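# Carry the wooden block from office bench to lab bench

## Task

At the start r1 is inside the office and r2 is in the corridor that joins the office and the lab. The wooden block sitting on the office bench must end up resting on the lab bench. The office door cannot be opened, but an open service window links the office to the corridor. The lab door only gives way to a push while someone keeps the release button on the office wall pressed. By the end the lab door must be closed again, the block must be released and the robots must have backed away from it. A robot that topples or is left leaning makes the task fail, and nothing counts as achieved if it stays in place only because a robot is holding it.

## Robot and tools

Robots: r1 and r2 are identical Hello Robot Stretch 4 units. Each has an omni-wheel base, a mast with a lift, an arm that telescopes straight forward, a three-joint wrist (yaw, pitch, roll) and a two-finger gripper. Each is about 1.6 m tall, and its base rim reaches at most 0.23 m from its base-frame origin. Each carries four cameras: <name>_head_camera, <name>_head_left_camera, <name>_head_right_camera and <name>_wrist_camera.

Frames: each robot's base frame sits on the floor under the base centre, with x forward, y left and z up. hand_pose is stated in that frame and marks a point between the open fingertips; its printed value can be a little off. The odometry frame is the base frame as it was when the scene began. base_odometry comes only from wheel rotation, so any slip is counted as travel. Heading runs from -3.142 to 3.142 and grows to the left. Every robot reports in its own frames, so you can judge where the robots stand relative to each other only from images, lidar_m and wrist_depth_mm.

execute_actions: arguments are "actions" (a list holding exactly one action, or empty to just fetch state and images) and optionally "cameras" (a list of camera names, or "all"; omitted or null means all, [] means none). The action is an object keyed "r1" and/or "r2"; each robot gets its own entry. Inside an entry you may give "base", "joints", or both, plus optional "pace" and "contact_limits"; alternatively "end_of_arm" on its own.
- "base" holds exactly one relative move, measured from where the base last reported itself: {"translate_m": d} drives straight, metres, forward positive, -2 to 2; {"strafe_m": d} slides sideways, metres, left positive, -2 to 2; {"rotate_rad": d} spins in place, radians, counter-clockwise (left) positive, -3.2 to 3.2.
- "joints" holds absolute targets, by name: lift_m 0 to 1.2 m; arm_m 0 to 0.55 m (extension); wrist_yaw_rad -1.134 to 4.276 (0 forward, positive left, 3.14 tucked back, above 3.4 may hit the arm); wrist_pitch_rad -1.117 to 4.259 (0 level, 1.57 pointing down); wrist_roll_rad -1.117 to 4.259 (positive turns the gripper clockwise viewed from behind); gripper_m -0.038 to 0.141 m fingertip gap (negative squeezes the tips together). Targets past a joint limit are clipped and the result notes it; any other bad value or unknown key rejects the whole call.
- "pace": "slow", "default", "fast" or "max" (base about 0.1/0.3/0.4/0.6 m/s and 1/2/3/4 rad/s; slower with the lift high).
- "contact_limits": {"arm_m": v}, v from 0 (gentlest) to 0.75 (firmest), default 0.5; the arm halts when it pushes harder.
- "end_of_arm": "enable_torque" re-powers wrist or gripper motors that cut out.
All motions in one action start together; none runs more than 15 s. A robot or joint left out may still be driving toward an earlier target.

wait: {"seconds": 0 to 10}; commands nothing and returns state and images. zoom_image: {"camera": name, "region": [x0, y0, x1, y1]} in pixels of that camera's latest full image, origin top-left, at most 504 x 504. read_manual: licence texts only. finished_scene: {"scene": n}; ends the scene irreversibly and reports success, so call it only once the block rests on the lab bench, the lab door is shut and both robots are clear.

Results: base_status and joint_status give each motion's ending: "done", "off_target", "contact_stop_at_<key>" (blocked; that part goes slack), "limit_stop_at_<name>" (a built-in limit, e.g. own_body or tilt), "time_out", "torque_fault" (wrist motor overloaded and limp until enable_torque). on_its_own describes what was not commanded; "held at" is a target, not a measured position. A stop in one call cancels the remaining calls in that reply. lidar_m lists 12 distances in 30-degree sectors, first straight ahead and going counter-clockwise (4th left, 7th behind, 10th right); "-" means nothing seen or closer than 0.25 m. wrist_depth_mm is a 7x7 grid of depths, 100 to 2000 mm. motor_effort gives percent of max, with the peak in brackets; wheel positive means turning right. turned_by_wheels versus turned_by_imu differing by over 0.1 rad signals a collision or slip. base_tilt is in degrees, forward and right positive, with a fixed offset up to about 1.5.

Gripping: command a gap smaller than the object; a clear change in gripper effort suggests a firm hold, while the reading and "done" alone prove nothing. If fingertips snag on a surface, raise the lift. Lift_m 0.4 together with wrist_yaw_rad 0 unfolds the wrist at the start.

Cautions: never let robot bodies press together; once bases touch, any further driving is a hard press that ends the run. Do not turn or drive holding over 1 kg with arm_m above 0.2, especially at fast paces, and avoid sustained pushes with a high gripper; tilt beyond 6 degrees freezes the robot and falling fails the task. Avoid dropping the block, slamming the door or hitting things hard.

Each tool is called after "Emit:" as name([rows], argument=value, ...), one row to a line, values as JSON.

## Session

Emit:
execute_actions(actions=[])

Scene clock: 0.00 s.
r1.base_odometry: x=+0.000 y=+0.000 heading=+0.000 (m, m, rad; r1's odometry frame)
r1.turned_by_wheels: +0.000 (rad since the last result)
r1.turned_by_imu: +0.000 (rad since the last result)
r1.base_tilt: forward=+0.8 right=-0.2 (deg)
r1.lidar_m: 1.07 1.00 1.17 1.41 1.41 1.44 1.74 3.13 1.07 0.76 1.02 2.11
r1.base_status: not commanded
r1.joint_positions: lift_m=+0.298 arm_m=+0.002 wrist_yaw_rad=+3.065 wrist_pitch_rad=+0.016 wrist_roll_rad=+0.014 gripper_m=+0.057
r1.joint_status: not commanded
r1.motor_effort: lift_m=+18 arm_m=-1 wrist_yaw_rad=+1 wrist_pitch_rad=-6 wrist_roll_rad=+0 gripper_m=-2 wheel_0=+0 wheel_1=+0 wheel_2=+0 (%)
r1.hand_pose: x=-0.1077 y=+0.1093 z=+0.4712 quat_wxyz=(+0.039, -0.008, +0.007, +0.999) (m; r1's base frame)
r1.wrist_depth_mm: 141 143 - - 1708 1336 1160 / - 141 - - 1618 1366 1160 / 105 139 247 - 1618 1336 1160 / 112 140 296 - 1576 1336 1160 / 138 - - - 1576 1336 1160 / - - 209 1863 195 1336 1160 / 1281 1336 1160 150 1160 1138 1138
r2.base_odometry: x=+0.000 y=+0.000 heading=+0.000 (m, m, rad; r2's odometry frame)
r2.turned_by_wheels: +0.000 (rad since the last result)
r2.turned_by_imu: +0.000 (rad since the last result)
r2.base_tilt: forward=-0.1 right=+0.2 (deg)
r2.lidar_m: 0.81 0.87 1.05 0.99 1.06 0.89 0.86 0.92 1.18 2.84 1.17 0.86
r2.base_status: not commanded
r2.joint_positions: lift_m=+0.141 arm_m=+0.003 wrist_yaw_rad=+3.129 wrist_pitch_rad=+0.004 wrist_roll_rad=-0.005 gripper_m=+0.057
r2.joint_status: not commanded
r2.motor_effort: lift_m=+21 arm_m=+0 wrist_yaw_rad=+0 wrist_pitch_rad=-6 wrist_roll_rad=+0 gripper_m=-2 wheel_0=+0 wheel_1=+0 wheel_2=+0 (%)
r2.hand_pose: x=-0.1139 y=+0.0912 z=+0.3182 quat_wxyz=(+0.006, -0.002, -0.002, +1.000) (m; r2's base frame)
r2.wrist_depth_mm: 131 134 976 976 1008 904 946 / 105 133 991 991 1008 917 917 / 108 134 274 991 991 931 917 / 125 144 1008 991 1008 931 946 / 891 991 991 991 991 946 960 / 904 991 190 1008 193 931 917 / 878 759 854 134 809 741 768
pictures: r1_head_camera, r1_head_left_camera, r1_head_right_camera, r1_wrist_camera, r2_head_camera, r2_head_left_camera, r2_head_right_camera, r2_wrist_camera
camera_calibration (this result's frames):
r1_wrist_camera: T_world_to_cam=[[0.0602809, 0.997824, -0.0267172, -0.0839969], [-0.0334116, -0.0247338, -0.999136, 0.540128], [-0.997622, 0.0611214, 0.0318479, 0.0963493], [0, 0, 0, 1]] pos_world=[0.11923, 0.0912845, 0.534348]
r2_wrist_camera: T_world_to_cam=[[0.0392621, 0.997807, -0.0532867, -0.0720542], [0.00472835, -0.0535127, -0.998556, 0.381592], [-0.999218, 0.0389534, -0.006819, 0.104912], [0, 0, 0, 1]] pos_world=[0.105855, 0.0882295, 0.377917]
Images, in order (width x height): r1_head_camera 420x560, r1_head_left_camera 420x672, r1_head_right_camera 420x672, r1_wrist_camera 616x392, r2_head_camera 420x560, r2_head_left_camera 420x672, r2_head_right_camera 420x672, r2_wrist_camera 616x392.

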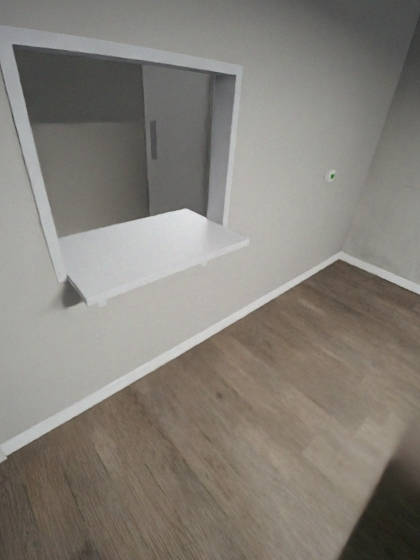

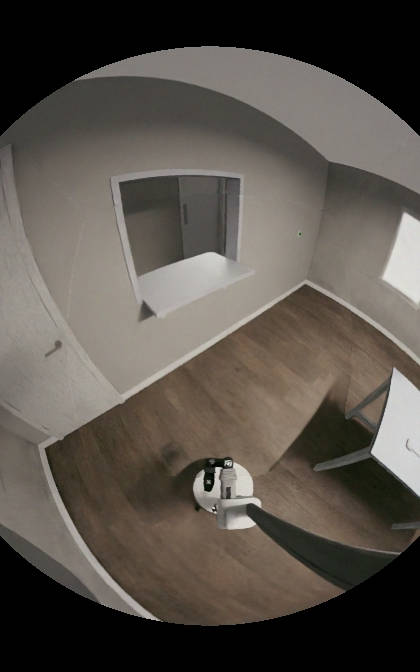

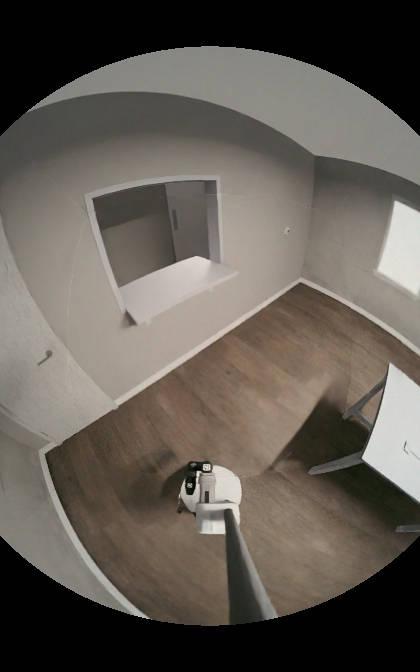

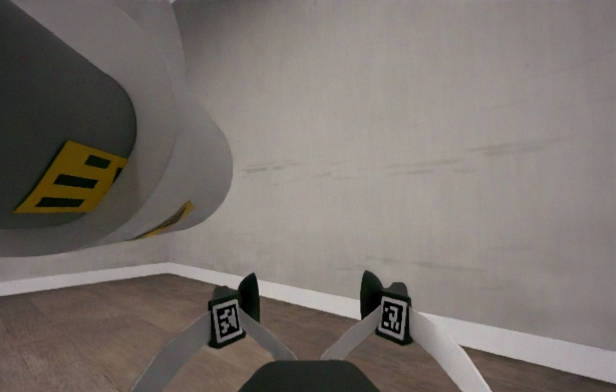

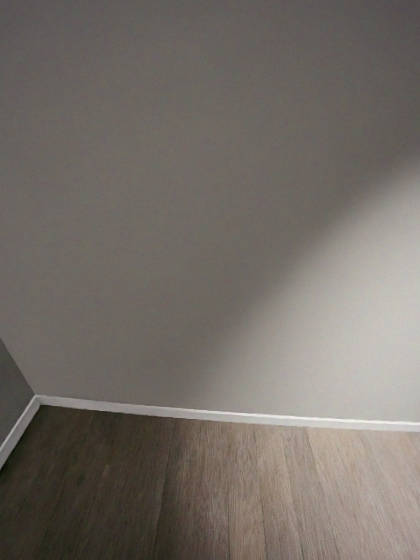

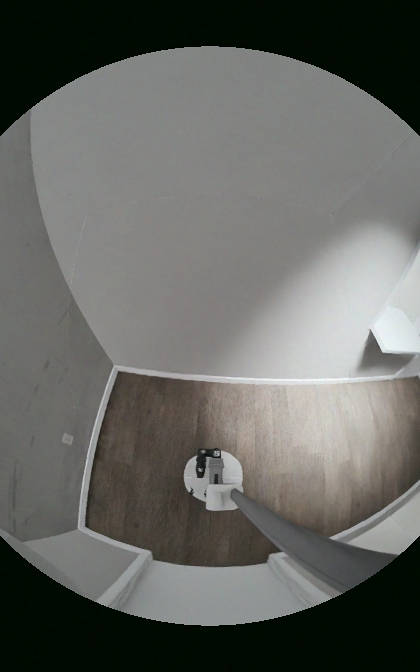

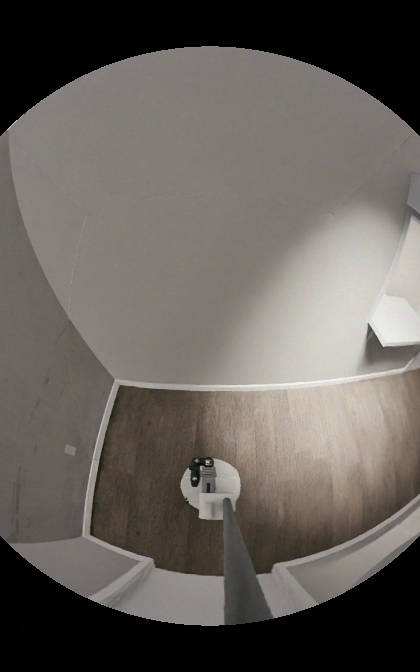

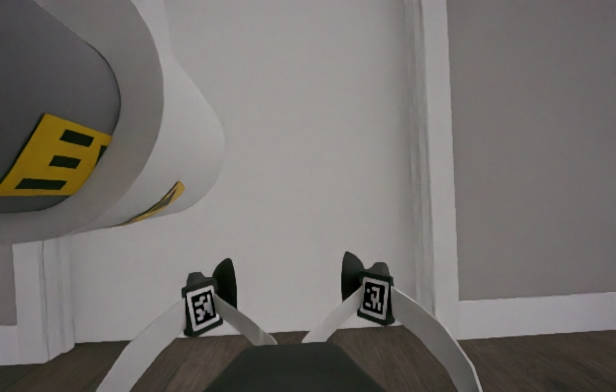

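Emit:
execute_actions([
  {"r1":{"base":{"rotate_rad":-1.6},"joints":{"lift_m":0.8,"wrist_yaw_rad":0,"gripper_m":0.14,"wrist_pitch_rad":0.3},"pace":"fast"},"r2":{"base":{"strafe_m":-0.9},"joints":{"lift_m":0.95,"wrist_yaw_rad":0,"gripper_m":0.14,"wrist_pitch_rad":0.3},"pace":"max"}},
], cameras=["r1_head_camera","r1_wrist_camera","r2_head_camera"])

Scene clock: 3.27 s.
r1.base_odometry: x=+0.000 y=+0.000 heading=-1.599 (m, m, rad; r1's odometry frame)
r1.turned_by_wheels: -1.599 (rad since the last result)
r1.turned_by_imu: -1.587 (rad since the last result)
r1.base_tilt: forward=+0.9 right=+0.0 (deg)
r1.lidar_m: 0.75 1.00 2.19 1.08 0.99 1.18 1.40 1.42 1.43 1.71 3.12 1.10
r1.base_status: done
r1.joint_positions: lift_m=+0.800 arm_m=+0.002 wrist_yaw_rad=+0.001 wrist_pitch_rad=+0.302 wrist_roll_rad=+0.014 gripper_m=+0.140
r1.joint_status: all done
r1.motor_effort: lift_m=+21(22) arm_m=-1(1) wrist_yaw_rad=+0(8) wrist_pitch_rad=-3(5) wrist_roll_rad=+1(1) gripper_m=+2(1) wheel_0=+5(11) wheel_1=+2(11) wheel_2=+1(9) (%)
r1.hand_pose: x=+0.4487 y=-0.0873 z=+0.8922 quat_wxyz=(+0.989, +0.007, +0.150, -0.001) (m; r1's base frame)
r1.wrist_depth_mm: - - - - - - - / - - - - - - - / - - - - - - - / - 1042 991 976 976 1281 - / - 1118 634 707 - - - / 1863 1118 597 1661 1863 210 1756 / 1464 1281 1281 148 1464 1336 1366
r2.base_odometry: x=+0.000 y=-0.900 heading=+0.000 (m, m, rad; r2's odometry frame)
r2.turned_by_wheels: +0.000 (rad since the last result)
r2.turned_by_imu: +0.001 (rad since the last result)
r2.base_tilt: forward=-0.3 right=+0.1 (deg)
r2.lidar_m: 0.78 0.85 1.23 1.90 1.27 0.85 0.83 0.86 1.24 2.60 0.80 0.58
r2.base_status: done
r2.joint_positions: lift_m=+0.950 arm_m=+0.003 wrist_yaw_rad=+0.000 wrist_pitch_rad=+0.302 wrist_roll_rad=-0.005 gripper_m=+0.140
r2.joint_status: all done
r2.motor_effort: lift_m=+23(26) arm_m=+0(0) wrist_yaw_rad=+1(7) wrist_pitch_rad=-5(5) wrist_roll_rad=+0(0) gripper_m=+0(3) wheel_0=-2(17) wheel_1=+3(17) wheel_2=-1(0) (%)
r2.hand_pose: x=+0.4489 y=-0.0874 z=+1.0423 quat_wxyz=(+0.989, -0.002, +0.150, +0.000) (m; r2's base frame)
r2.wrist_depth_mm: 512 517 517 525 - - - / 544 539 549 549 - - - / 564 564 569 569 - - - / 585 591 597 609 661 759 750 / 615 615 621 627 603 530 525 / 647 195 647 654 488 413 418 / 676 683 683 133 699 707 723
pictures: r1_head_camera, r1_wrist_camera, r2_head_camera
camera_calibration (this result's frames):
r1_wrist_camera: T_world_to_cam=[[0.00888325, -0.999501, -0.0303059, -0.0581707], [-0.251772, 0.0270951, -0.967407, 1.04863], [0.967746, 0.0162239, -0.251406, 0.0170311], [0, 0, 0, 1]] pos_world=[0.248052, -0.0868308, 1.01697]
Images, in order (width x height): r1_head_camera 420x560, r1_wrist_camera 616x392, r2_head_camera 420x560.

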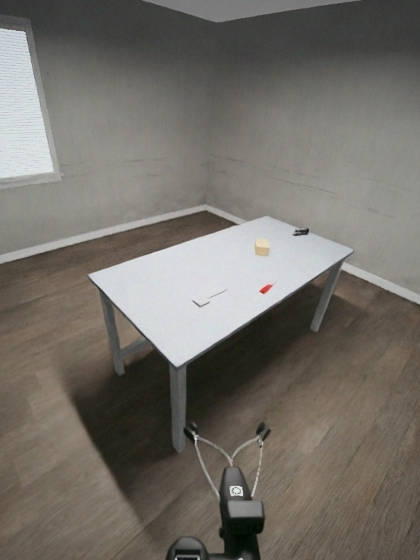

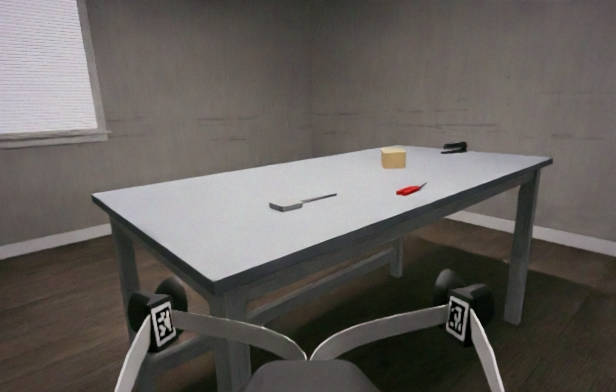

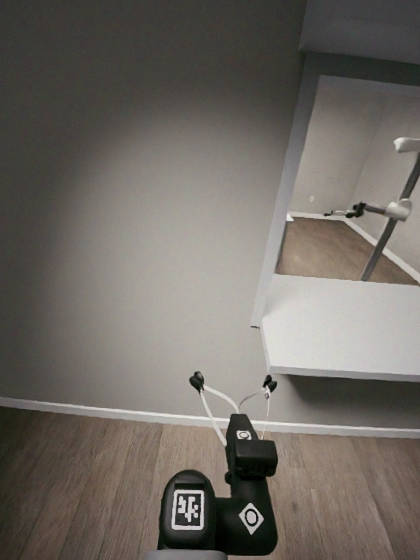

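Emit:
execute_actions([
  {"r1":{"base":{"rotate_rad":0.745},"pace":"fast"},"r2":{"base":{"rotate_rad":-0.03}}},
], cameras=[])

Emit:
execute_actions([
  {"r1":{"base":{"strafe_m":-1.35},"joints":{"lift_m":0.76},"pace":"max"},"r2":{"base":{"strafe_m":-0.42}}},
], cameras=["r1_head_camera","r1_wrist_camera","r2_head_camera"])

Scene clock: 5.27 s.
r1.base_odometry: x=+0.000 y=+0.000 heading=-0.855 (m, m, rad; r1's odometry frame)
r1.turned_by_wheels: +0.745 (rad since the last result)
r1.turned_by_imu: +0.740 (rad since the last result)
r1.base_tilt: forward=+0.8 right=-0.1 (deg)
r1.lidar_m: 3.31 1.37 0.99 1.16 1.19 1.48 1.41 1.49 2.06 3.13 0.84 0.75
r1.base_status: done
r1.joint_positions: lift_m=+0.800 arm_m=+0.002 wrist_yaw_rad=+0.000 wrist_pitch_rad=+0.302 wrist_roll_rad=+0.014 gripper_m=+0.140
r1.joint_status: not commanded
r1.motor_effort: lift_m=+21(21) arm_m=-1(1) wrist_yaw_rad=+0(0) wrist_pitch_rad=-3(5) wrist_roll_rad=+2(1) gripper_m=+1(2) wheel_0=-4(10) wheel_1=+0(9) wheel_2=+0(11) (%)
r1.hand_pose: x=+0.4486 y=-0.0874 z=+0.8922 quat_wxyz=(+0.989, +0.007, +0.150, -0.001) (m; r1's base frame)
r1.wrist_depth_mm: 1661 - - - - - - / 1708 - - - - - - / 1661 - - - - - - / 1756 - - - - 991 904 / 1661 - - - - 1042 603 / 1661 1708 1921 1863 1708 210 591 / 1464 1397 1430 148 1430 1182 1308
r2.base_odometry: x=+0.000 y=-0.900 heading=-0.029 (m, m, rad; r2's odometry frame)
r2.turned_by_wheels: -0.030 (rad since the last result)
r2.turned_by_imu: -0.029 (rad since the last result)
r2.base_tilt: forward=-0.2 right=+0.2 (deg)
r2.lidar_m: 0.77 0.80 1.17 1.89 1.27 0.85 0.81 0.84 1.23 2.77 0.82 0.60
r2.base_status: done
r2.joint_positions: lift_m=+0.950 arm_m=+0.003 wrist_yaw_rad=+0.000 wrist_pitch_rad=+0.302 wrist_roll_rad=-0.005 gripper_m=+0.140
r2.joint_status: not commanded
r2.motor_effort: lift_m=+22(22) arm_m=+0(0) wrist_yaw_rad=+0(1) wrist_pitch_rad=-5(6) wrist_roll_rad=+0(1) gripper_m=-2(0) wheel_0=+3(3) wheel_1=+1(5) wheel_2=+2(5) (%)
r2.hand_pose: x=+0.4488 y=-0.0874 z=+1.0423 quat_wxyz=(+0.989, -0.002, +0.150, +0.000) (m; r2's base frame)
r2.wrist_depth_mm: 512 517 521 530 - - - / 530 539 544 554 - - - / 549 564 569 569 - - - / 569 585 597 603 723 768 750 / 609 609 627 634 569 535 525 / 634 195 640 661 424 421 430 / 676 676 683 133 715 723 741
pictures: none
No camera images: the call's "cameras" was empty. Leave "cameras" out to get every camera's image.

Scene clock: 9.80 s.
r1.base_odometry: x=-1.018 y=-0.886 heading=-0.855 (m, m, rad; r1's odometry frame)
r1.turned_by_wheels: +0.000 (rad since the last result)
r1.turned_by_imu: +0.001 (rad since the last result)
r1.base_tilt: forward=+0.8 right=-0.1 (deg)
r1.lidar_m: 0.56 0.58 0.82 2.33 2.03 1.47 1.42 1.51 1.85 1.78 0.81 0.59
r1.base_status: done
r1.joint_positions: lift_m=+0.760 arm_m=+0.002 wrist_yaw_rad=+0.000 wrist_pitch_rad=+0.302 wrist_roll_rad=+0.014 gripper_m=+0.140
r1.joint_status: all done
r1.motor_effort: lift_m=+16(17) arm_m=-1(1) wrist_yaw_rad=+2(1) wrist_pitch_rad=-5(5) wrist_roll_rad=+1(1) gripper_m=+0(0) wheel_0=+4(14) wheel_1=-1(13) wheel_2=+0(1) (%)
r1.hand_pose: x=+0.4486 y=-0.0874 z=+0.8524 quat_wxyz=(+0.989, +0.007, +0.151, -0.001) (m; r1's base frame)
r1.wrist_depth_mm: - - - - - - - / - - - - - - - / - - - - - - - / 891 866 831 691 820 788 707 / 549 539 530 525 517 512 500 / 397 362 384 384 375 211 370 / 427 421 421 147 415 1138 1255
r2.base_odometry: x=-0.012 y=-1.320 heading=-0.030 (m, m, rad; r2's odometry frame)
r2.turned_by_wheels: +0.000 (rad since the last result)
r2.turned_by_imu: +0.000 (rad since the last result)
r2.base_tilt: forward=-0.2 right=+0.1 (deg)
r2.lidar_m: 0.54 0.58 1.17 2.32 1.30 0.86 0.82 0.88 1.25 2.34 0.79 0.57
r2.base_status: done
r2.joint_positions: lift_m=+0.950 arm_m=+0.003 wrist_yaw_rad=+0.000 wrist_pitch_rad=+0.302 wrist_roll_rad=-0.005 gripper_m=+0.140
r2.joint_status: not commanded
r2.motor_effort: lift_m=+22(23) arm_m=+0(0) wrist_yaw_rad=-1(1) wrist_pitch_rad=-6(5) wrist_roll_rad=+0(0) gripper_m=+0(1) wheel_0=+1(11) wheel_1=-2(10) wheel_2=+0(2) (%)
r2.hand_pose: x=+0.4488 y=-0.0874 z=+1.0423 quat_wxyz=(+0.989, -0.002, +0.150, +0.000) (m; r2's base frame)
r2.wrist_depth_mm: 504 - - - - - - / 521 - - - - - - / 549 - - - - - - / 564 699 809 798 778 759 750 / 597 564 554 554 539 535 525 / 449 195 421 415 404 415 424 / 661 402 404 133 707 715 732
pictures: r1_head_camera, r1_wrist_camera, r2_head_camera
camera_calibration (this result's frames):
r1_wrist_camera: T_world_to_cam=[[0.0084869, -0.999505, -0.0303089, -0.0593007], [-0.252108, 0.0271922, -0.967317, 1.01025], [0.967662, 0.0158506, -0.251752, 0.00740132], [0, 0, 0, 1]] pos_world=[0.248034, -0.0868596, 0.977302]
Images, in order (width x height): r1_head_camera 420x560, r1_wrist_camera 616x392, r2_head_camera 420x560.

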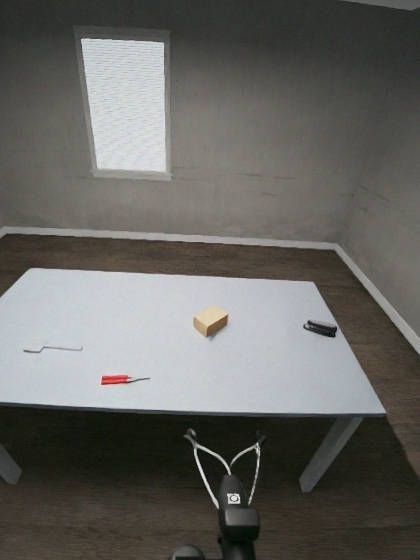

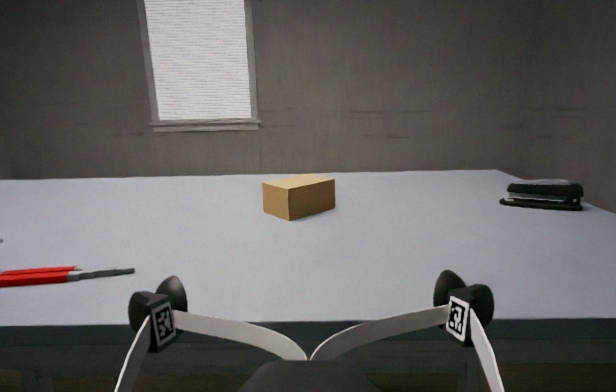

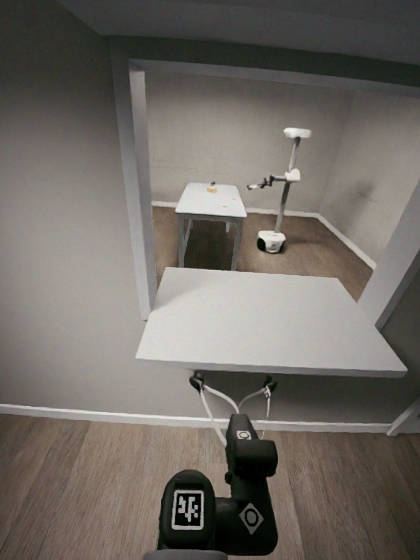

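Emit:
execute_actions([
  {"r1":{"base":{"strafe_m":0.255},"joints":{"lift_m":0.78,"wrist_yaw_rad":-0.85,"arm_m":0.3},"pace":"max"},"r2":{"base":{"strafe_m":-0.15}}},
], cameras=[])

Emit:
execute_actions([
  {"r1":{"base":{"translate_m":0.2},"joints":{"arm_m":0.42},"pace":"fast"}},
], cameras=["r1_head_camera","r1_wrist_camera"])

Scene clock: 12.10 s.
r1.base_odometry: x=-0.826 y=-0.719 heading=-0.855 (m, m, rad; r1's odometry frame)
r1.turned_by_wheels: +0.000 (rad since the last result)
r1.turned_by_imu: +0.001 (rad since the last result)
r1.base_tilt: forward=+0.8 right=+0.0 (deg)
r1.lidar_m: 0.56 0.60 0.82 2.09 2.02 1.49 1.42 1.50 2.05 2.03 0.79 0.59
r1.base_status: done
r1.joint_positions: lift_m=+0.780 arm_m=+0.299 wrist_yaw_rad=-0.850 wrist_pitch_rad=+0.302 wrist_roll_rad=+0.014 gripper_m=+0.140
r1.joint_status: all done
r1.motor_effort: lift_m=+20(22) arm_m=+5(4) wrist_yaw_rad=+1(5) wrist_pitch_rad=-5(5) wrist_roll_rad=+1(0) gripper_m=+1(1) wheel_0=+0(14) wheel_1=-3(13) wheel_2=+0(1) (%)
r1.hand_pose: x=+0.5863 y=-0.2646 z=+0.8722 quat_wxyz=(+0.900, +0.068, +0.134, -0.408) (m; r1's base frame)
r1.wrist_depth_mm: - - - - - 1708 1430 / - - - - - 1808 1499 / - - - - - 1756 1576 / - - 931 831 - 1756 1576 / 597 462 569 564 559 574 1618 / 427 384 421 418 407 210 1618 / 338 320 330 148 334 1255 1397
r2.base_odometry: x=-0.017 y=-1.470 heading=-0.030 (m, m, rad; r2's odometry frame)
r2.turned_by_wheels: +0.000 (rad since the last result)
r2.turned_by_imu: +0.000 (rad since the last result)
r2.base_tilt: forward=-0.3 right=+0.1 (deg)
r2.lidar_m: 0.55 0.57 1.13 2.48 1.20 0.84 0.81 0.88 1.26 2.21 1.14 0.58
r2.base_status: done
r2.joint_positions: lift_m=+0.950 arm_m=+0.003 wrist_yaw_rad=+0.000 wrist_pitch_rad=+0.302 wrist_roll_rad=-0.005 gripper_m=+0.140
r2.joint_status: not commanded
r2.motor_effort: lift_m=+22(23) arm_m=+0(0) wrist_yaw_rad=+1(0) wrist_pitch_rad=-5(6) wrist_roll_rad=+0(0) gripper_m=+1(0) wheel_0=+1(7) wheel_1=-2(8) wheel_2=+0(0) (%)
r2.hand_pose: x=+0.4488 y=-0.0874 z=+1.0423 quat_wxyz=(+0.989, -0.002, +0.150, +0.000) (m; r2's base frame)
r2.wrist_depth_mm: - - - - - - 634 / - - - - - - 647 / - - - - - - 654 / 691 820 798 788 778 768 640 / 569 564 554 544 535 530 525 / 427 195 421 418 404 410 424 / 397 397 404 133 707 715 732
pictures: none
No camera images: the call's "cameras" was empty. Leave "cameras" out to get every camera's image.

Scene clock: 13.90 s.
r1.base_odometry: x=-0.695 y=-0.870 heading=-0.854 (m, m, rad; r1's odometry frame)
r1.turned_by_wheels: +0.001 (rad since the last result)
r1.turned_by_imu: +0.001 (rad since the last result)
r1.base_tilt: forward=+0.9 right=-0.1 (deg)
r1.lidar_m: 0.37 0.39 0.53 2.06 2.32 1.68 1.63 1.71 2.11 2.05 0.54 0.39
r1.base_status: done
r1.joint_positions: lift_m=+0.780 arm_m=+0.419 wrist_yaw_rad=-0.850 wrist_pitch_rad=+0.302 wrist_roll_rad=+0.014 gripper_m=+0.140
r1.joint_status: all done
r1.motor_effort: lift_m=+20(20) arm_m=+4(5) wrist_yaw_rad=+1(2) wrist_pitch_rad=-5(6) wrist_roll_rad=+1(1) gripper_m=+2(3) wheel_0=+3(10) wheel_1=+3(9) wheel_2=+1(13) (%)
r1.hand_pose: x=+0.7063 y=-0.2646 z=+0.8722 quat_wxyz=(+0.900, +0.068, +0.134, -0.408) (m; r1's base frame)
r1.wrist_depth_mm: - - - - - 1708 1464 / - - - - - 1756 1576 / - - - - - 1808 1576 / - - - - - 1756 1499 / - - 569 569 559 559 554 / 430 384 413 306 394 210 404 / 336 319 329 148 309 310 322
r2.base_odometry: x=-0.017 y=-1.470 heading=-0.030 (m, m, rad; r2's odometry frame)
r2.turned_by_wheels: +0.000 (rad since the last result)
r2.turned_by_imu: +0.000 (rad since the last result)
r2.base_tilt: forward=-0.2 right=+0.1 (deg)
r2.lidar_m: 0.56 0.60 1.16 2.48 1.20 0.89 0.81 0.83 1.25 2.18 1.09 0.56
r2.base_status: not commanded
r2.joint_positions: lift_m=+0.950 arm_m=+0.003 wrist_yaw_rad=+0.000 wrist_pitch_rad=+0.302 wrist_roll_rad=-0.005 gripper_m=+0.140
r2.joint_status: not commanded
r2.motor_effort: lift_m=+22(22) arm_m=+0(0) wrist_yaw_rad=-1(0) wrist_pitch_rad=-5(5) wrist_roll_rad=+0(1) gripper_m=+1(0) wheel_0=+1(1) wheel_1=-2(2) wheel_2=+0(0) (%)
r2.hand_pose: x=+0.4488 y=-0.0874 z=+1.0423 quat_wxyz=(+0.989, -0.002, +0.150, +0.000) (m; r2's base frame)
r2.wrist_depth_mm: - - - - - - 634 / - - - - - - 634 / - - - - - - 647 / 699 820 798 788 778 759 647 / 564 564 549 549 544 535 525 / 430 195 421 415 404 407 415 / 394 402 407 133 707 707 732
pictures: r1_head_camera, r1_wrist_camera
camera_calibration (this result's frames):
r1_wrist_camera: T_world_to_cam=[[-0.745286, -0.666055, -0.0303059, 0.382622], [-0.145909, 0.20728, -0.967339, 1.07179], [0.650583, -0.716523, -0.251667, -0.20411], [0, 0, 0, 1]] pos_world=[0.574338, -0.113563, 0.997012]
Images, in order (width x height): r1_head_camera 420x560, r1_wrist_camera 616x392.

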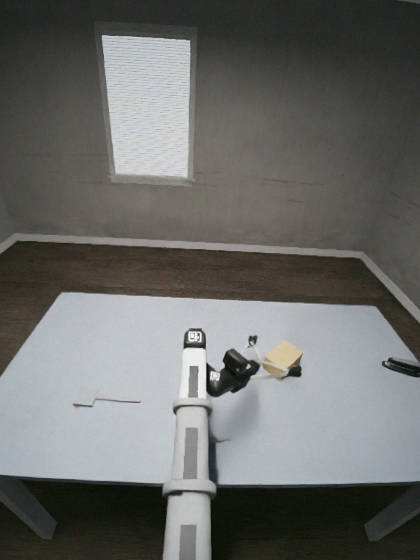

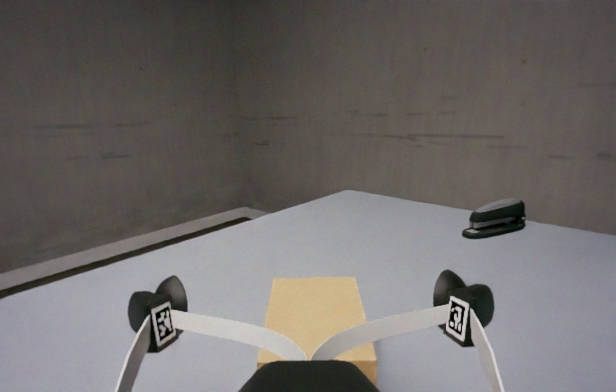

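Emit:
execute_actions([
  {"r1":{"joints":{"lift_m":0.708},"pace":"fast"},"r2":{"joints":{"lift_m":0.87}}},
], cameras=["r1_wrist_camera"])

Scene clock: 15.43 s.
r1.base_odometry: x=-0.695 y=-0.870 heading=-0.854 (m, m, rad; r1's odometry frame)
r1.turned_by_wheels: +0.000 (rad since the last result)
r1.turned_by_imu: +0.001 (rad since the last result)
r1.base_tilt: forward=+0.7 right=+0.0 (deg)
r1.lidar_m: 0.37 0.39 0.52 2.05 2.28 1.69 1.63 1.69 2.13 2.04 0.51 0.37
r1.base_status: not commanded
r1.joint_positions: lift_m=+0.708 arm_m=+0.419 wrist_yaw_rad=-0.850 wrist_pitch_rad=+0.302 wrist_roll_rad=+0.014 gripper_m=+0.140
r1.joint_status: all done
r1.motor_effort: lift_m=+15(17) arm_m=+4(4) wrist_yaw_rad=+1(0) wrist_pitch_rad=-4(5) wrist_roll_rad=+1(0) gripper_m=+0(0) wheel_0=+3(3) wheel_1=+3(3) wheel_2=+1(1) (%)
r1.hand_pose: x=+0.7063 y=-0.2646 z=+0.8006 quat_wxyz=(+0.900, +0.068, +0.134, -0.408) (m; r1's base frame)
r1.wrist_depth_mm: - - - - - 1661 1464 / - - - - - 1708 1537 / - - - - - 1863 1537 / - - 634 621 609 591 585 / 407 397 394 241 359 382 375 / 296 262 236 234 234 211 277 / 231 220 226 148 224 213 221
r2.base_odometry: x=-0.017 y=-1.470 heading=-0.030 (m, m, rad; r2's odometry frame)
r2.turned_by_wheels: +0.000 (rad since the last result)
r2.turned_by_imu: +0.000 (rad since the last result)
r2.base_tilt: forward=-0.3 right=+0.1 (deg)
r2.lidar_m: 0.55 0.58 1.14 2.47 1.18 0.87 0.83 0.87 1.26 2.21 1.11 0.57
r2.base_status: not commanded
r2.joint_positions: lift_m=+0.870 arm_m=+0.003 wrist_yaw_rad=+0.000 wrist_pitch_rad=+0.302 wrist_roll_rad=-0.005 gripper_m=+0.140
r2.joint_status: all done
r2.motor_effort: lift_m=+18(21) arm_m=+0(0) wrist_yaw_rad=-1(1) wrist_pitch_rad=-6(5) wrist_roll_rad=+0(0) gripper_m=-1(1) wheel_0=+1(1) wheel_1=-3(2) wheel_2=+0(0) (%)
r2.hand_pose: x=+0.4488 y=-0.0874 z=+0.9626 quat_wxyz=(+0.989, -0.002, +0.150, +0.000) (m; r2's base frame)
r2.wrist_depth_mm: - - - - - - 634 / - - - - - - 647 / - - - - 917 - 647 / 569 554 544 535 525 517 504 / 387 382 375 379 382 384 394 / 621 195 379 654 654 676 683 / 668 661 668 133 691 715 732
pictures: r1_wrist_camera
camera_calibration (this result's frames):
r1_wrist_camera: T_world_to_cam=[[-0.745286, -0.666055, -0.0303059, 0.380455], [-0.145909, 0.20728, -0.967339, 1.00253], [0.650583, -0.716523, -0.251667, -0.222132], [0, 0, 0, 1]] pos_world=[0.574341, -0.113563, 0.925411]
Images, in order (width x height): r1_wrist_camera 616x392.

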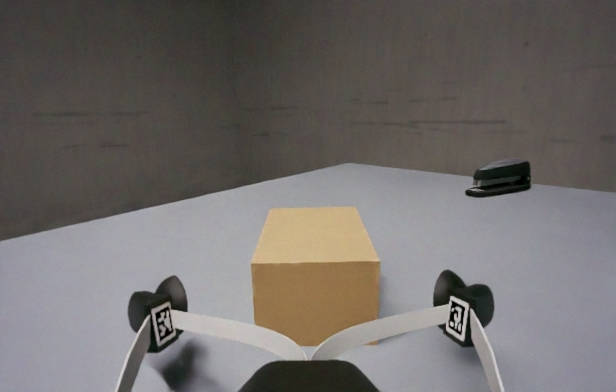

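Emit:
execute_actions([
  {"r1":{"base":{"strafe_m":-0.034},"joints":{"arm_m":0.448}}},
], cameras=[])

Emit:
execute_actions([
  {"r1":{"joints":{"gripper_m":0.02}}},
], cameras=[])

Emit:
execute_actions([
  {"r1":{"joints":{"lift_m":0.76},"pace":"fast"}},
], cameras=["r1_wrist_camera"])

Scene clock: 16.83 s.
r1.base_odometry: x=-0.720 y=-0.892 heading=-0.854 (m, m, rad; r1's odometry frame)
r1.turned_by_wheels: +0.000 (rad since the last result)
r1.turned_by_imu: +0.001 (rad since the last result)
r1.base_tilt: forward=+0.9 right=+0.0 (deg)
r1.lidar_m: 0.37 0.40 0.55 2.08 2.32 1.70 1.63 1.69 2.08 2.00 0.52 0.37
r1.base_status: done
r1.joint_positions: lift_m=+0.708 arm_m=+0.447 wrist_yaw_rad=-0.850 wrist_pitch_rad=+0.302 wrist_roll_rad=+0.014 gripper_m=+0.140
r1.joint_status: all done
r1.motor_effort: lift_m=+15(15) arm_m=+4(4) wrist_yaw_rad=+1(0) wrist_pitch_rad=-3(5) wrist_roll_rad=+1(0) gripper_m=+3(2) wheel_0=+3(13) wheel_1=-2(10) wheel_2=+0(1) (%)
r1.hand_pose: x=+0.7342 y=-0.2646 z=+0.8006 quat_wxyz=(+0.900, +0.068, +0.134, -0.409) (m; r1's base frame)
r1.wrist_depth_mm: - - - - 1921 1661 1464 / - - - - - 1756 1537 / - - - - - 1808 1576 / - - - 621 603 554 585 / 407 402 394 241 362 382 375 / 294 263 199 186 186 211 277 / 231 220 218 148 209 213 221
r2.base_odometry: x=-0.017 y=-1.470 heading=-0.030 (m, m, rad; r2's odometry frame)
r2.turned_by_wheels: +0.000 (rad since the last result)
r2.turned_by_imu: +0.000 (rad since the last result)
r2.base_tilt: forward=-0.3 right=+0.1 (deg)
r2.lidar_m: 0.55 0.59 1.17 2.47 1.18 0.87 0.83 0.85 1.23 2.17 1.10 0.59
r2.base_status: not commanded
r2.joint_positions: lift_m=+0.870 arm_m=+0.003 wrist_yaw_rad=+0.000 wrist_pitch_rad=+0.302 wrist_roll_rad=-0.005 gripper_m=+0.140
r2.joint_status: not commanded
r2.motor_effort: lift_m=+18(18) arm_m=+0(0) wrist_yaw_rad=+1(0) wrist_pitch_rad=-5(5) wrist_roll_rad=+0(0) gripper_m=-1(1) wheel_0=+1(1) wheel_1=-2(2) wheel_2=+0(0) (%)
r2.hand_pose: x=+0.4488 y=-0.0874 z=+0.9626 quat_wxyz=(+0.989, -0.002, +0.150, +0.000) (m; r2's base frame)
r2.wrist_depth_mm: - - - - - - 640 / - - - - - - 647 / - - - - 946 - 647 / 569 559 544 535 525 512 500 / 384 377 375 379 387 382 392 / 627 195 379 647 654 668 683 / 654 661 683 133 707 723 723
pictures: none
No camera images: the call's "cameras" was empty. Leave "cameras" out to get every camera's image.

Scene clock: 19.00 s.
r1.base_odometry: x=-0.720 y=-0.892 heading=-0.854 (m, m, rad; r1's odometry frame)
r1.turned_by_wheels: +0.000 (rad since the last result)
r1.turned_by_imu: +0.001 (rad since the last result)
r1.base_tilt: forward=+0.9 right=+0.0 (deg)
r1.lidar_m: 0.36 0.38 0.54 2.08 2.32 1.70 1.62 1.71 2.09 2.02 0.53 0.39
r1.base_status: not commanded
r1.joint_positions: lift_m=+0.708 arm_m=+0.447 wrist_yaw_rad=-0.850 wrist_pitch_rad=+0.305 wrist_roll_rad=+0.014 gripper_m=+0.021
r1.joint_status: all done
r1.motor_effort: lift_m=+15(15) arm_m=+4(4) wrist_yaw_rad=+2(2) wrist_pitch_rad=-11(12) wrist_roll_rad=+1(1) gripper_m=-23(22) wheel_0=+3(3) wheel_1=-2(2) wheel_2=+0(0) (%)
r1.hand_pose: x=+0.7340 y=-0.2645 z=+0.7999 quat_wxyz=(+0.900, +0.069, +0.135, -0.409) (m; r1's base frame)
r1.wrist_depth_mm: - - - - 1863 1661 1464 / - - - - - 1661 1464 / - - - - - 1756 1537 / - - 615 603 597 549 574 / 402 397 384 229 353 375 370 / 291 287 179 169 174 276 276 / 228 163 177 170 192 202 219
r2.base_odometry: x=-0.017 y=-1.470 heading=-0.030 (m, m, rad; r2's odometry frame)
r2.turned_by_wheels: +0.000 (rad since the last result)
r2.turned_by_imu: +0.000 (rad since the last result)
r2.base_tilt: forward=-0.2 right=+0.1 (deg)
r2.lidar_m: 0.53 0.60 1.16 2.46 1.20 0.85 0.83 0.86 1.24 2.20 1.11 0.60
r2.base_status: not commanded
r2.joint_positions: lift_m=+0.870 arm_m=+0.003 wrist_yaw_rad=+0.000 wrist_pitch_rad=+0.302 wrist_roll_rad=-0.005 gripper_m=+0.140
r2.joint_status: not commanded
r2.motor_effort: lift_m=+18(18) arm_m=+0(0) wrist_yaw_rad=-1(1) wrist_pitch_rad=-5(5) wrist_roll_rad=+1(0) gripper_m=-1(2) wheel_0=+1(1) wheel_1=-2(2) wheel_2=+0(0) (%)
r2.hand_pose: x=+0.4488 y=-0.0874 z=+0.9626 quat_wxyz=(+0.989, -0.002, +0.150, +0.000) (m; r2's base frame)
r2.wrist_depth_mm: - - - - - - 634 / - - - - - - 647 / - - - - 931 - 647 / 564 564 544 539 525 517 504 / 384 379 373 379 384 384 394 / 627 194 379 647 661 676 683 / 661 668 668 133 699 723 741
pictures: none
No camera images: the call's "cameras" was empty. Leave "cameras" out to get every camera's image.

Scene clock: 19.93 s.
r1.base_odometry: x=-0.720 y=-0.892 heading=-0.854 (m, m, rad; r1's odometry frame)
r1.turned_by_wheels: +0.000 (rad since the last result)
r1.turned_by_imu: +0.000 (rad since the last result)
r1.base_tilt: forward=+0.8 right=-0.2 (deg)
r1.lidar_m: 0.37 0.37 0.54 2.10 2.29 1.69 1.63 1.72 2.08 2.02 0.53 0.39
r1.base_status: not commanded
r1.joint_positions: lift_m=+0.760 arm_m=+0.447 wrist_yaw_rad=-0.850 wrist_pitch_rad=+0.305 wrist_roll_rad=+0.014 gripper_m=+0.021
r1.joint_status: all done
r1.motor_effort: lift_m=+22(23) arm_m=+4(4) wrist_yaw_rad=+3(2) wrist_pitch_rad=-12(13) wrist_roll_rad=+1(1) gripper_m=-22(25) wheel_0=+3(3) wheel_1=-2(2) wheel_2=+0(0) (%)
r1.hand_pose: x=+0.7340 y=-0.2644 z=+0.8512 quat_wxyz=(+0.900, +0.069, +0.136, -0.409) (m; r1's base frame)
r1.wrist_depth_mm: - - - - 1921 1661 1464 / - - - - - 1708 1430 / - - - - - 1756 1499 / - - - - 788 1661 1537 / - 521 517 229 469 500 488 / 387 382 179 168 174 368 362 / 303 163 177 171 226 270 290
r2.base_odometry: x=-0.017 y=-1.470 heading=-0.030 (m, m, rad; r2's odometry frame)
r2.turned_by_wheels: +0.000 (rad since the last result)
r2.turned_by_imu: +0.000 (rad since the last result)
r2.base_tilt: forward=-0.2 right=+0.1 (deg)
r2.lidar_m: 0.54 0.60 1.14 2.44 1.22 0.86 0.84 0.89 1.26 2.18 1.12 0.57
r2.base_status: not commanded
r2.joint_positions: lift_m=+0.870 arm_m=+0.003 wrist_yaw_rad=+0.000 wrist_pitch_rad=+0.302 wrist_roll_rad=-0.005 gripper_m=+0.140
r2.joint_status: not commanded
r2.motor_effort: lift_m=+18(18) arm_m=+0(0) wrist_yaw_rad=+1(1) wrist_pitch_rad=-5(6) wrist_roll_rad=+0(0) gripper_m=+0(1) wheel_0=+1(1) wheel_1=-2(2) wheel_2=+0(0) (%)
r2.hand_pose: x=+0.4488 y=-0.0874 z=+0.9626 quat_wxyz=(+0.989, -0.002, +0.150, +0.000) (m; r2's base frame)
r2.wrist_depth_mm: - - - - - - 627 / - - - - - - 640 / - - - - 931 - 647 / 574 559 544 530 525 517 504 / 384 377 375 377 384 382 394 / 621 195 379 647 647 668 691 / 661 668 676 133 699 715 732
pictures: r1_wrist_camera
camera_calibration (this result's frames):
r1_wrist_camera: T_world_to_cam=[[-0.745551, -0.665758, -0.030329, 0.403023], [-0.147636, 0.209366, -0.966628, 1.05678], [0.64989, -0.716193, -0.254383, -0.224384], [0, 0, 0, 1]] pos_world=[0.602318, -0.11364, 0.976659]
Images, in order (width x height): r1_wrist_camera 616x392.

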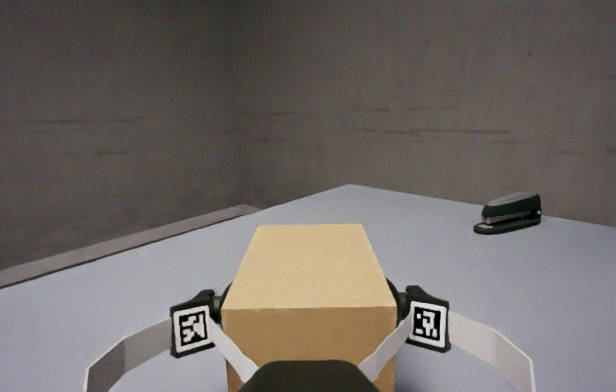

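Emit:
execute_actions([
  {"r1":{"base":{"strafe_m":1.4},"joints":{"arm_m":0.005,"wrist_yaw_rad":0,"lift_m":0.91},"pace":"fast"}},
], cameras=[])

Emit:
execute_actions([
  {"r1":{"base":{"rotate_rad":1.58}}},
], cameras=[])

Emit:
execute_actions([
  {"r1":{"base":{"strafe_m":-0.39},"joints":{"arm_m":0.25},"pace":"fast"}},
], cameras=["r1_head_right_camera","r1_wrist_camera","r2_wrist_camera"])

Scene clock: 25.20 s.
r1.base_odometry: x=+0.336 y=+0.028 heading=-0.854 (m, m, rad; r1's odometry frame)
r1.turned_by_wheels: +0.000 (rad since the last result)
r1.turned_by_imu: +0.004 (rad since the last result)
r1.base_tilt: forward=+0.8 right=+0.0 (deg)
r1.lidar_m: 0.51 0.96 0.71 0.68 0.94 1.30 1.61 1.68 2.34 1.48 0.83 1.05
r1.base_status: done
r1.joint_positions: lift_m=+0.910 arm_m=+0.006 wrist_yaw_rad=+0.000 wrist_pitch_rad=+0.305 wrist_roll_rad=+0.014 gripper_m=+0.021
r1.joint_status: all done
r1.motor_effort: lift_m=+21(23) arm_m=-4(4) wrist_yaw_rad=+2(9) wrist_pitch_rad=-13(13) wrist_roll_rad=+1(1) gripper_m=-21(24) wheel_0=-1(14) wheel_1=+0(13) wheel_2=+0(0) (%)
r1.hand_pose: x=+0.4519 y=-0.0874 z=+1.0012 quat_wxyz=(+0.988, +0.007, +0.152, -0.001) (m; r1's base frame)
r1.wrist_depth_mm: 1336 - - - - - - / 1336 1983 - - - - - / 1308 1921 - - - - - / 1308 1863 - - - - - / 1308 1921 - 229 - - - / 1336 1808 179 169 175 1983 1808 / 1308 163 177 170 820 1430 1430
r2.base_odometry: x=-0.017 y=-1.470 heading=-0.030 (m, m, rad; r2's odometry frame)
r2.turned_by_wheels: +0.000 (rad since the last result)
r2.turned_by_imu: -0.001 (rad since the last result)
r2.base_tilt: forward=-0.2 right=+0.2 (deg)
r2.lidar_m: 0.54 0.59 1.14 2.46 1.19 0.86 0.81 0.89 1.23 2.18 1.11 0.57
r2.base_status: not commanded
r2.joint_positions: lift_m=+0.870 arm_m=+0.003 wrist_yaw_rad=+0.000 wrist_pitch_rad=+0.302 wrist_roll_rad=-0.005 gripper_m=+0.140
r2.joint_status: not commanded
r2.motor_effort: lift_m=+18(18) arm_m=+0(0) wrist_yaw_rad=+0(0) wrist_pitch_rad=-5(5) wrist_roll_rad=+0(0) gripper_m=-1(0) wheel_0=+1(1) wheel_1=-2(2) wheel_2=+0(0) (%)
r2.hand_pose: x=+0.4488 y=-0.0874 z=+0.9626 quat_wxyz=(+0.989, -0.002, +0.150, +0.000) (m; r2's base frame)
r2.wrist_depth_mm: - - - - - - 634 / - - - - - - 634 / - - - - 931 - 640 / 569 559 544 535 525 512 504 / 382 379 377 382 384 387 394 / 627 194 377 647 654 676 691 / 661 668 668 133 699 715 723
pictures: none
No camera images: the call's "cameras" was empty. Leave "cameras" out to get every camera's image.

Scene clock: 27.33 s.
r1.base_odometry: x=+0.336 y=+0.028 heading=+0.725 (m, m, rad; r1's odometry frame)
r1.turned_by_wheels: +1.579 (rad since the last result)
r1.turned_by_imu: +1.569 (rad since the last result)
r1.base_tilt: forward=+0.9 right=-0.1 (deg)
r1.lidar_m: 0.51 0.93 1.28 1.61 1.68 2.34 1.43 0.81 1.05 3.14 0.96 0.70
r1.base_status: done
r1.joint_positions: lift_m=+0.910 arm_m=+0.006 wrist_yaw_rad=+0.000 wrist_pitch_rad=+0.305 wrist_roll_rad=+0.014 gripper_m=+0.021
r1.joint_status: not commanded
r1.motor_effort: lift_m=+21(22) arm_m=-4(4) wrist_yaw_rad=+1(1) wrist_pitch_rad=-13(14) wrist_roll_rad=+1(0) gripper_m=-24(26) wheel_0=-5(11) wheel_1=-3(7) wheel_2=-2(8) (%)
r1.hand_pose: x=+0.4519 y=-0.0873 z=+1.0013 quat_wxyz=(+0.988, +0.007, +0.152, -0.001) (m; r1's base frame)
r1.wrist_depth_mm: 615 609 609 615 - - - / 634 627 640 627 - - - / 647 654 654 647 - - - / 676 683 691 683 778 759 750 / 699 707 707 229 466 496 492 / 723 732 180 168 174 715 732 / 741 163 176 170 466 750 759
r2.base_odometry: x=-0.017 y=-1.470 heading=-0.030 (m, m, rad; r2's odometry frame)
r2.turned_by_wheels: +0.000 (rad since the last result)
r2.turned_by_imu: +0.000 (rad since the last result)
r2.base_tilt: forward=-0.2 right=+0.1 (deg)
r2.lidar_m: 0.54 0.59 1.11 2.47 1.18 0.86 0.83 0.87 1.24 2.18 1.13 0.55
r2.base_status: not commanded
r2.joint_positions: lift_m=+0.870 arm_m=+0.003 wrist_yaw_rad=+0.000 wrist_pitch_rad=+0.302 wrist_roll_rad=-0.005 gripper_m=+0.140
r2.joint_status: not commanded
r2.motor_effort: lift_m=+18(18) arm_m=+0(0) wrist_yaw_rad=+0(0) wrist_pitch_rad=-5(6) wrist_roll_rad=+1(0) gripper_m=+1(0) wheel_0=+1(1) wheel_1=-2(2) wheel_2=+0(0) (%)
r2.hand_pose: x=+0.4488 y=-0.0874 z=+0.9626 quat_wxyz=(+0.989, -0.002, +0.150, +0.000) (m; r2's base frame)
r2.wrist_depth_mm: - - - - - - 640 / - - - - - - 634 / - - - - 931 - 640 / 564 549 544 530 525 517 504 / 384 379 377 379 387 387 394 / 627 194 379 654 654 676 683 / 654 668 676 133 707 715 741
pictures: none
No camera images: the call's "cameras" was empty. Leave "cameras" out to get every camera's image.

Scene clock: 29.67 s.
r1.base_odometry: x=+0.594 y=-0.264 heading=+0.725 (m, m, rad; r1's odometry frame)
r1.turned_by_wheels: +0.000 (rad since the last result)
r1.turned_by_imu: +0.001 (rad since the last result)
r1.base_tilt: forward=+0.8 right=+0.1 (deg)
r1.lidar_m: 0.67 0.72 1.27 2.00 2.11 2.90 0.73 0.77 1.03 2.75 1.27 0.71
r1.base_status: done
r1.joint_positions: lift_m=+0.910 arm_m=+0.249 wrist_yaw_rad=+0.000 wrist_pitch_rad=+0.305 wrist_roll_rad=+0.014 gripper_m=+0.021
r1.joint_status: all done
r1.motor_effort: lift_m=+21(21) arm_m=+4(6) wrist_yaw_rad=+1(1) wrist_pitch_rad=-13(14) wrist_roll_rad=+1(1) gripper_m=-24(25) wheel_0=+2(14) wheel_1=+0(13) wheel_2=+0(3) (%)
r1.hand_pose: x=+0.6953 y=-0.0874 z=+1.0013 quat_wxyz=(+0.988, +0.007, +0.152, -0.001) (m; r1's base frame)
r1.wrist_depth_mm: - - - - - - - / 525 - - - - - - / 521 - - - - - - / 512 - - - 778 759 - / 492 517 512 230 462 492 480 / 382 384 179 168 174 362 359 / 300 162 176 170 179 168 285
r2.base_odometry: x=-0.017 y=-1.470 heading=-0.030 (m, m, rad; r2's odometry frame)
r2.turned_by_wheels: +0.000 (rad since the last result)
r2.turned_by_imu: +0.000 (rad since the last result)
r2.base_tilt: forward=-0.2 right=+0.1 (deg)
r2.lidar_m: 0.55 0.56 1.16 2.47 1.19 0.86 0.81 0.86 1.24 2.18 1.11 0.58
r2.base_status: not commanded
r2.joint_positions: lift_m=+0.870 arm_m=+0.003 wrist_yaw_rad=+0.000 wrist_pitch_rad=+0.302 wrist_roll_rad=-0.005 gripper_m=+0.140
r2.joint_status: not commanded
r2.motor_effort: lift_m=+18(18) arm_m=+0(0) wrist_yaw_rad=+1(1) wrist_pitch_rad=-6(5) wrist_roll_rad=+0(0) gripper_m=+1(0) wheel_0=+1(1) wheel_1=-2(2) wheel_2=+0(0) (%)
r2.hand_pose: x=+0.4488 y=-0.0874 z=+0.9626 quat_wxyz=(+0.989, -0.002, +0.150, +0.000) (m; r2's base frame)
r2.wrist_depth_mm: - - - - - - 640 / - - - 1098 - - 640 / - - - 878 931 - 647 / 569 549 544 535 521 512 512 / 384 379 375 379 384 387 394 / 621 195 379 640 654 668 683 / 661 661 676 133 699 715 732
pictures: r1_head_right_camera, r1_wrist_camera, r2_wrist_camera
camera_calibration (this result's frames):
r1_wrist_camera: T_world_to_cam=[[0.00831265, -0.999505, -0.0303351, -0.056759], [-0.254704, 0.0272192, -0.966636, 1.21761], [0.966983, 0.0157618, -0.254352, -0.190755], [0, 0, 0, 1]] pos_world=[0.495059, -0.0868667, 1.12674]
r2_wrist_camera: T_world_to_cam=[[-0.0407384, -0.998236, -0.043194, -0.0299059], [-0.29877, 0.0534221, -0.952829, 1.11444], [0.953455, -0.0259116, -0.30042, 0.0791119], [0, 0, 0, 1]] pos_world=[0.256315, -0.0873391, 1.08435]
Images, in order (width x height): r1_head_right_camera 420x672, r1_wrist_camera 616x392, r2_wrist_camera 616x392.

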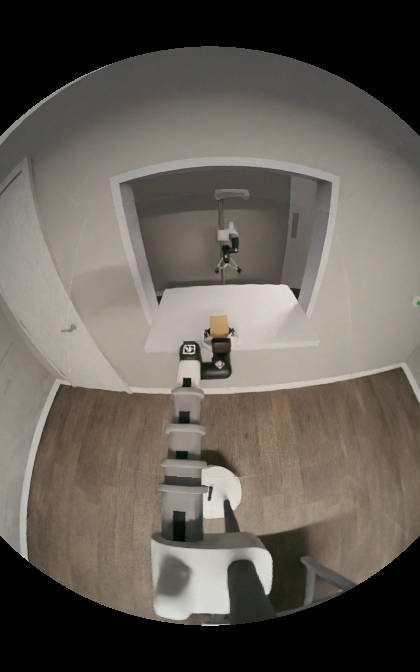

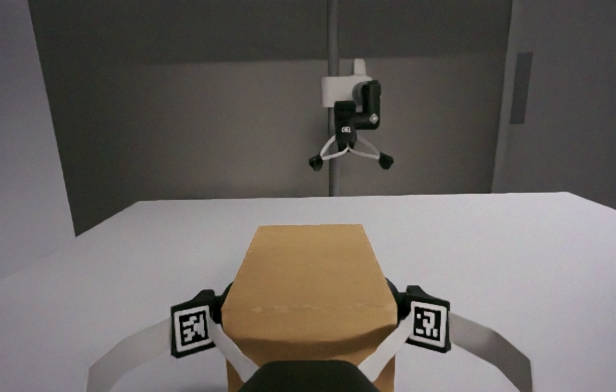

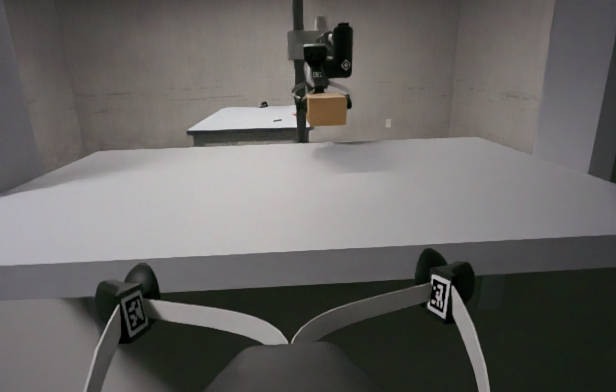

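Emit:
execute_actions([
  {"r1":{"base":{"strafe_m":-0.09},"joints":{"arm_m":0.52,"lift_m":0.872},"pace":"fast"}},
], cameras=[])

Emit:
execute_actions([
  {"r1":{"joints":{"lift_m":0.861,"gripper_m":0.14}},"r2":{"joints":{"lift_m":0.865,"arm_m":0.1}}},
], cameras=[])

Emit:
execute_actions([
  {"r1":{"joints":{"arm_m":0.1},"pace":"max"},"r2":{"joints":{"arm_m":0.22}}},
], cameras=["r2_wrist_camera"])

Scene clock: 31.83 s.
r1.base_odometry: x=+0.654 y=-0.332 heading=+0.725 (m, m, rad; r1's odometry frame)
r1.turned_by_wheels: +0.000 (rad since the last result)
r1.turned_by_imu: +0.001 (rad since the last result)
r1.base_tilt: forward=+0.8 right=-0.2 (deg)
r1.lidar_m: 0.67 0.70 1.25 2.09 2.20 3.01 0.72 0.76 2.74 2.67 1.28 0.71
r1.base_status: done
r1.joint_positions: lift_m=+0.872 arm_m=+0.519 wrist_yaw_rad=+0.000 wrist_pitch_rad=+0.305 wrist_roll_rad=+0.014 gripper_m=+0.021
r1.joint_status: all done
r1.motor_effort: lift_m=+16(18) arm_m=+4(4) wrist_yaw_rad=+1(4) wrist_pitch_rad=-13(13) wrist_roll_rad=+2(1) gripper_m=-24(22) wheel_0=+1(12) wheel_1=+0(10) wheel_2=+0(2) (%)
r1.hand_pose: x=+0.9653 y=-0.0874 z=+0.9637 quat_wxyz=(+0.988, +0.007, +0.152, -0.001) (m; r1's base frame)
r1.wrist_depth_mm: 1708 1756 1756 1708 1708 1661 1808 / 1863 1808 1808 1060 1808 1756 1863 / 1808 1921 1808 1863 1921 1863 1921 / - - - - 1921 1863 - / 427 424 415 229 375 399 394 / 312 310 179 168 174 293 291 / 245 163 176 170 199 216 233
r2.base_odometry: x=-0.017 y=-1.470 heading=-0.030 (m, m, rad; r2's odometry frame)
r2.turned_by_wheels: +0.000 (rad since the last result)
r2.turned_by_imu: +0.000 (rad since the last result)
r2.base_tilt: forward=-0.3 right=+0.1 (deg)
r2.lidar_m: 0.55 0.57 1.14 2.48 1.20 0.86 0.82 0.87 1.23 2.19 1.11 0.58
r2.base_status: not commanded
r2.joint_positions: lift_m=+0.870 arm_m=+0.003 wrist_yaw_rad=+0.000 wrist_pitch_rad=+0.302 wrist_roll_rad=-0.005 gripper_m=+0.140
r2.joint_status: not commanded
r2.motor_effort: lift_m=+18(18) arm_m=+0(0) wrist_yaw_rad=+0(1) wrist_pitch_rad=-5(5) wrist_roll_rad=-1(0) gripper_m=+0(0) wheel_0=+1(1) wheel_1=-2(2) wheel_2=+0(0) (%)
r2.hand_pose: x=+0.4488 y=-0.0874 z=+0.9626 quat_wxyz=(+0.989, -0.002, +0.150, +0.000) (m; r2's base frame)
r2.wrist_depth_mm: - - - - - - 634 / - - - 842 - - 634 / - - - 661 946 - 647 / 569 554 544 530 525 517 504 / 384 377 377 379 387 387 394 / 615 195 379 647 654 668 683 / 661 668 683 133 715 715 732
pictures: none
No camera images: the call's "cameras" was empty. Leave "cameras" out to get every camera's image.

Scene clock: 34.00 s.
r1.base_odometry: x=+0.654 y=-0.332 heading=+0.725 (m, m, rad; r1's odometry frame)
r1.turned_by_wheels: +0.000 (rad since the last result)
r1.turned_by_imu: +0.001 (rad since the last result)
r1.base_tilt: forward=+0.9 right=-0.1 (deg)
r1.lidar_m: 0.66 0.71 1.27 2.09 2.19 3.00 0.73 0.75 2.75 2.67 1.27 0.69
r1.base_status: not commanded
r1.joint_positions: lift_m=+0.861 arm_m=+0.519 wrist_yaw_rad=+0.000 wrist_pitch_rad=+0.303 wrist_roll_rad=+0.014 gripper_m=+0.140
r1.joint_status: all done
r1.motor_effort: lift_m=+15(17) arm_m=+4(4) wrist_yaw_rad=+1(1) wrist_pitch_rad=-7(13) wrist_roll_rad=+1(1) gripper_m=+1(27) wheel_0=+1(1) wheel_1=+0(0) wheel_2=+0(0) (%)
r1.hand_pose: x=+0.9655 y=-0.0874 z=+0.9534 quat_wxyz=(+0.989, +0.007, +0.151, -0.001) (m; r1's base frame)
r1.wrist_depth_mm: 1756 1756 1756 1708 1756 1756 1863 / 1863 1808 1921 1060 1808 1808 1921 / 1921 1921 1983 1921 1863 1863 1863 / - - - 1983 1921 1983 - / 410 399 394 239 359 382 375 / 296 262 188 186 186 210 276 / 231 220 218 148 208 212 220
r2.base_odometry: x=-0.017 y=-1.470 heading=-0.030 (m, m, rad; r2's odometry frame)
r2.turned_by_wheels: +0.000 (rad since the last result)
r2.turned_by_imu: +0.000 (rad since the last result)
r2.base_tilt: forward=-0.2 right=+0.1 (deg)
r2.lidar_m: 0.54 0.58 1.15 2.48 1.20 0.87 0.82 0.86 1.23 2.19 1.11 0.59
r2.base_status: not commanded
r2.joint_positions: lift_m=+0.865 arm_m=+0.099 wrist_yaw_rad=+0.000 wrist_pitch_rad=+0.302 wrist_roll_rad=-0.005 gripper_m=+0.140
r2.joint_status: all done
r2.motor_effort: lift_m=+18(16) arm_m=+8(9) wrist_yaw_rad=+0(1) wrist_pitch_rad=-6(5) wrist_roll_rad=+0(0) gripper_m=-1(0) wheel_0=+1(1) wheel_1=-2(1) wheel_2=+0(0) (%)
r2.hand_pose: x=+0.5449 y=-0.0874 z=+0.9576 quat_wxyz=(+0.989, -0.002, +0.151, +0.000) (m; r2's base frame)
r2.wrist_depth_mm: - - - - - - - / - - - 750 - - - / - - - 634 - - - / 549 530 525 469 508 496 488 / 370 366 362 357 349 345 343 / 279 195 282 285 286 290 293 / 554 286 564 133 580 591 603
pictures: none
No camera images: the call's "cameras" was empty. Leave "cameras" out to get every camera's image.

Scene clock: 35.83 s.
r1.base_odometry: x=+0.654 y=-0.332 heading=+0.725 (m, m, rad; r1's odometry frame)
r1.turned_by_wheels: +0.000 (rad since the last result)
r1.turned_by_imu: +0.001 (rad since the last result)
r1.base_tilt: forward=+0.8 right=-0.1 (deg)
r1.lidar_m: 0.67 0.70 1.28 2.09 2.18 3.03 0.73 0.75 2.71 2.67 1.28 0.70
r1.base_status: not commanded
r1.joint_positions: lift_m=+0.861 arm_m=+0.101 wrist_yaw_rad=+0.000 wrist_pitch_rad=+0.303 wrist_roll_rad=+0.014 gripper_m=+0.140
r1.joint_status: all done
r1.motor_effort: lift_m=+15(15) arm_m=-5(5) wrist_yaw_rad=+3(0) wrist_pitch_rad=-5(6) wrist_roll_rad=+1(0) gripper_m=+1(1) wheel_0=+1(1) wheel_1=+0(0) wheel_2=+0(0) (%)
r1.hand_pose: x=+0.5471 y=-0.0875 z=+0.9535 quat_wxyz=(+0.989, +0.007, +0.151, -0.001) (m; r1's base frame)
r1.wrist_depth_mm: - - - - - - - / 647 - - 1499 - - 640 / 647 - - - - - 640 / 591 654 640 591 609 585 569 / 410 410 399 394 387 382 375 / 627 366 362 627 359 210 609 / 654 654 647 148 647 640 634
r2.base_odometry: x=-0.017 y=-1.470 heading=-0.030 (m, m, rad; r2's odometry frame)
r2.turned_by_wheels: +0.000 (rad since the last result)
r2.turned_by_imu: +0.000 (rad since the last result)
r2.base_tilt: forward=-0.1 right=+0.2 (deg)
r2.lidar_m: 0.57 0.57 1.17 2.48 1.21 0.85 0.83 0.88 1.23 2.19 1.11 0.58
r2.base_status: not commanded
r2.joint_positions: lift_m=+0.865 arm_m=+0.219 wrist_yaw_rad=+0.000 wrist_pitch_rad=+0.302 wrist_roll_rad=-0.005 gripper_m=+0.140
r2.joint_status: all done
r2.motor_effort: lift_m=+18(18) arm_m=+8(11) wrist_yaw_rad=+1(1) wrist_pitch_rad=-5(5) wrist_roll_rad=+0(1) gripper_m=+0(0) wheel_0=+1(1) wheel_1=-2(2) wheel_2=+0(0) (%)
r2.hand_pose: x=+0.6649 y=-0.0874 z=+0.9576 quat_wxyz=(+0.989, -0.002, +0.150, +0.000) (m; r2's base frame)
r2.wrist_depth_mm: - - - - - - - / - - - - - - - / - - - - - - - / 544 535 517 349 504 496 488 / 368 364 357 355 347 343 340 / 277 195 271 271 246 252 262 / 224 214 225 133 217 214 213
pictures: r2_wrist_camera
camera_calibration (this result's frames):
r2_wrist_camera: T_world_to_cam=[[-0.0407636, -0.998235, -0.0431931, -0.0213096], [-0.298793, 0.0534295, -0.952821, 1.17425], [0.953447, -0.0259346, -0.300443, -0.128387], [0, 0, 0, 1]] pos_world=[0.472398, -0.0873411, 1.07935]
Images, in order (width x height): r2_wrist_camera 616x392.

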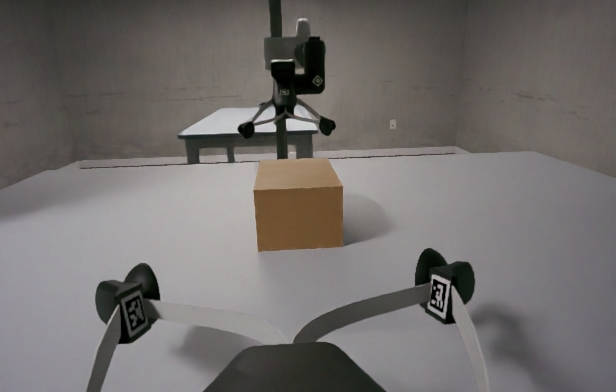

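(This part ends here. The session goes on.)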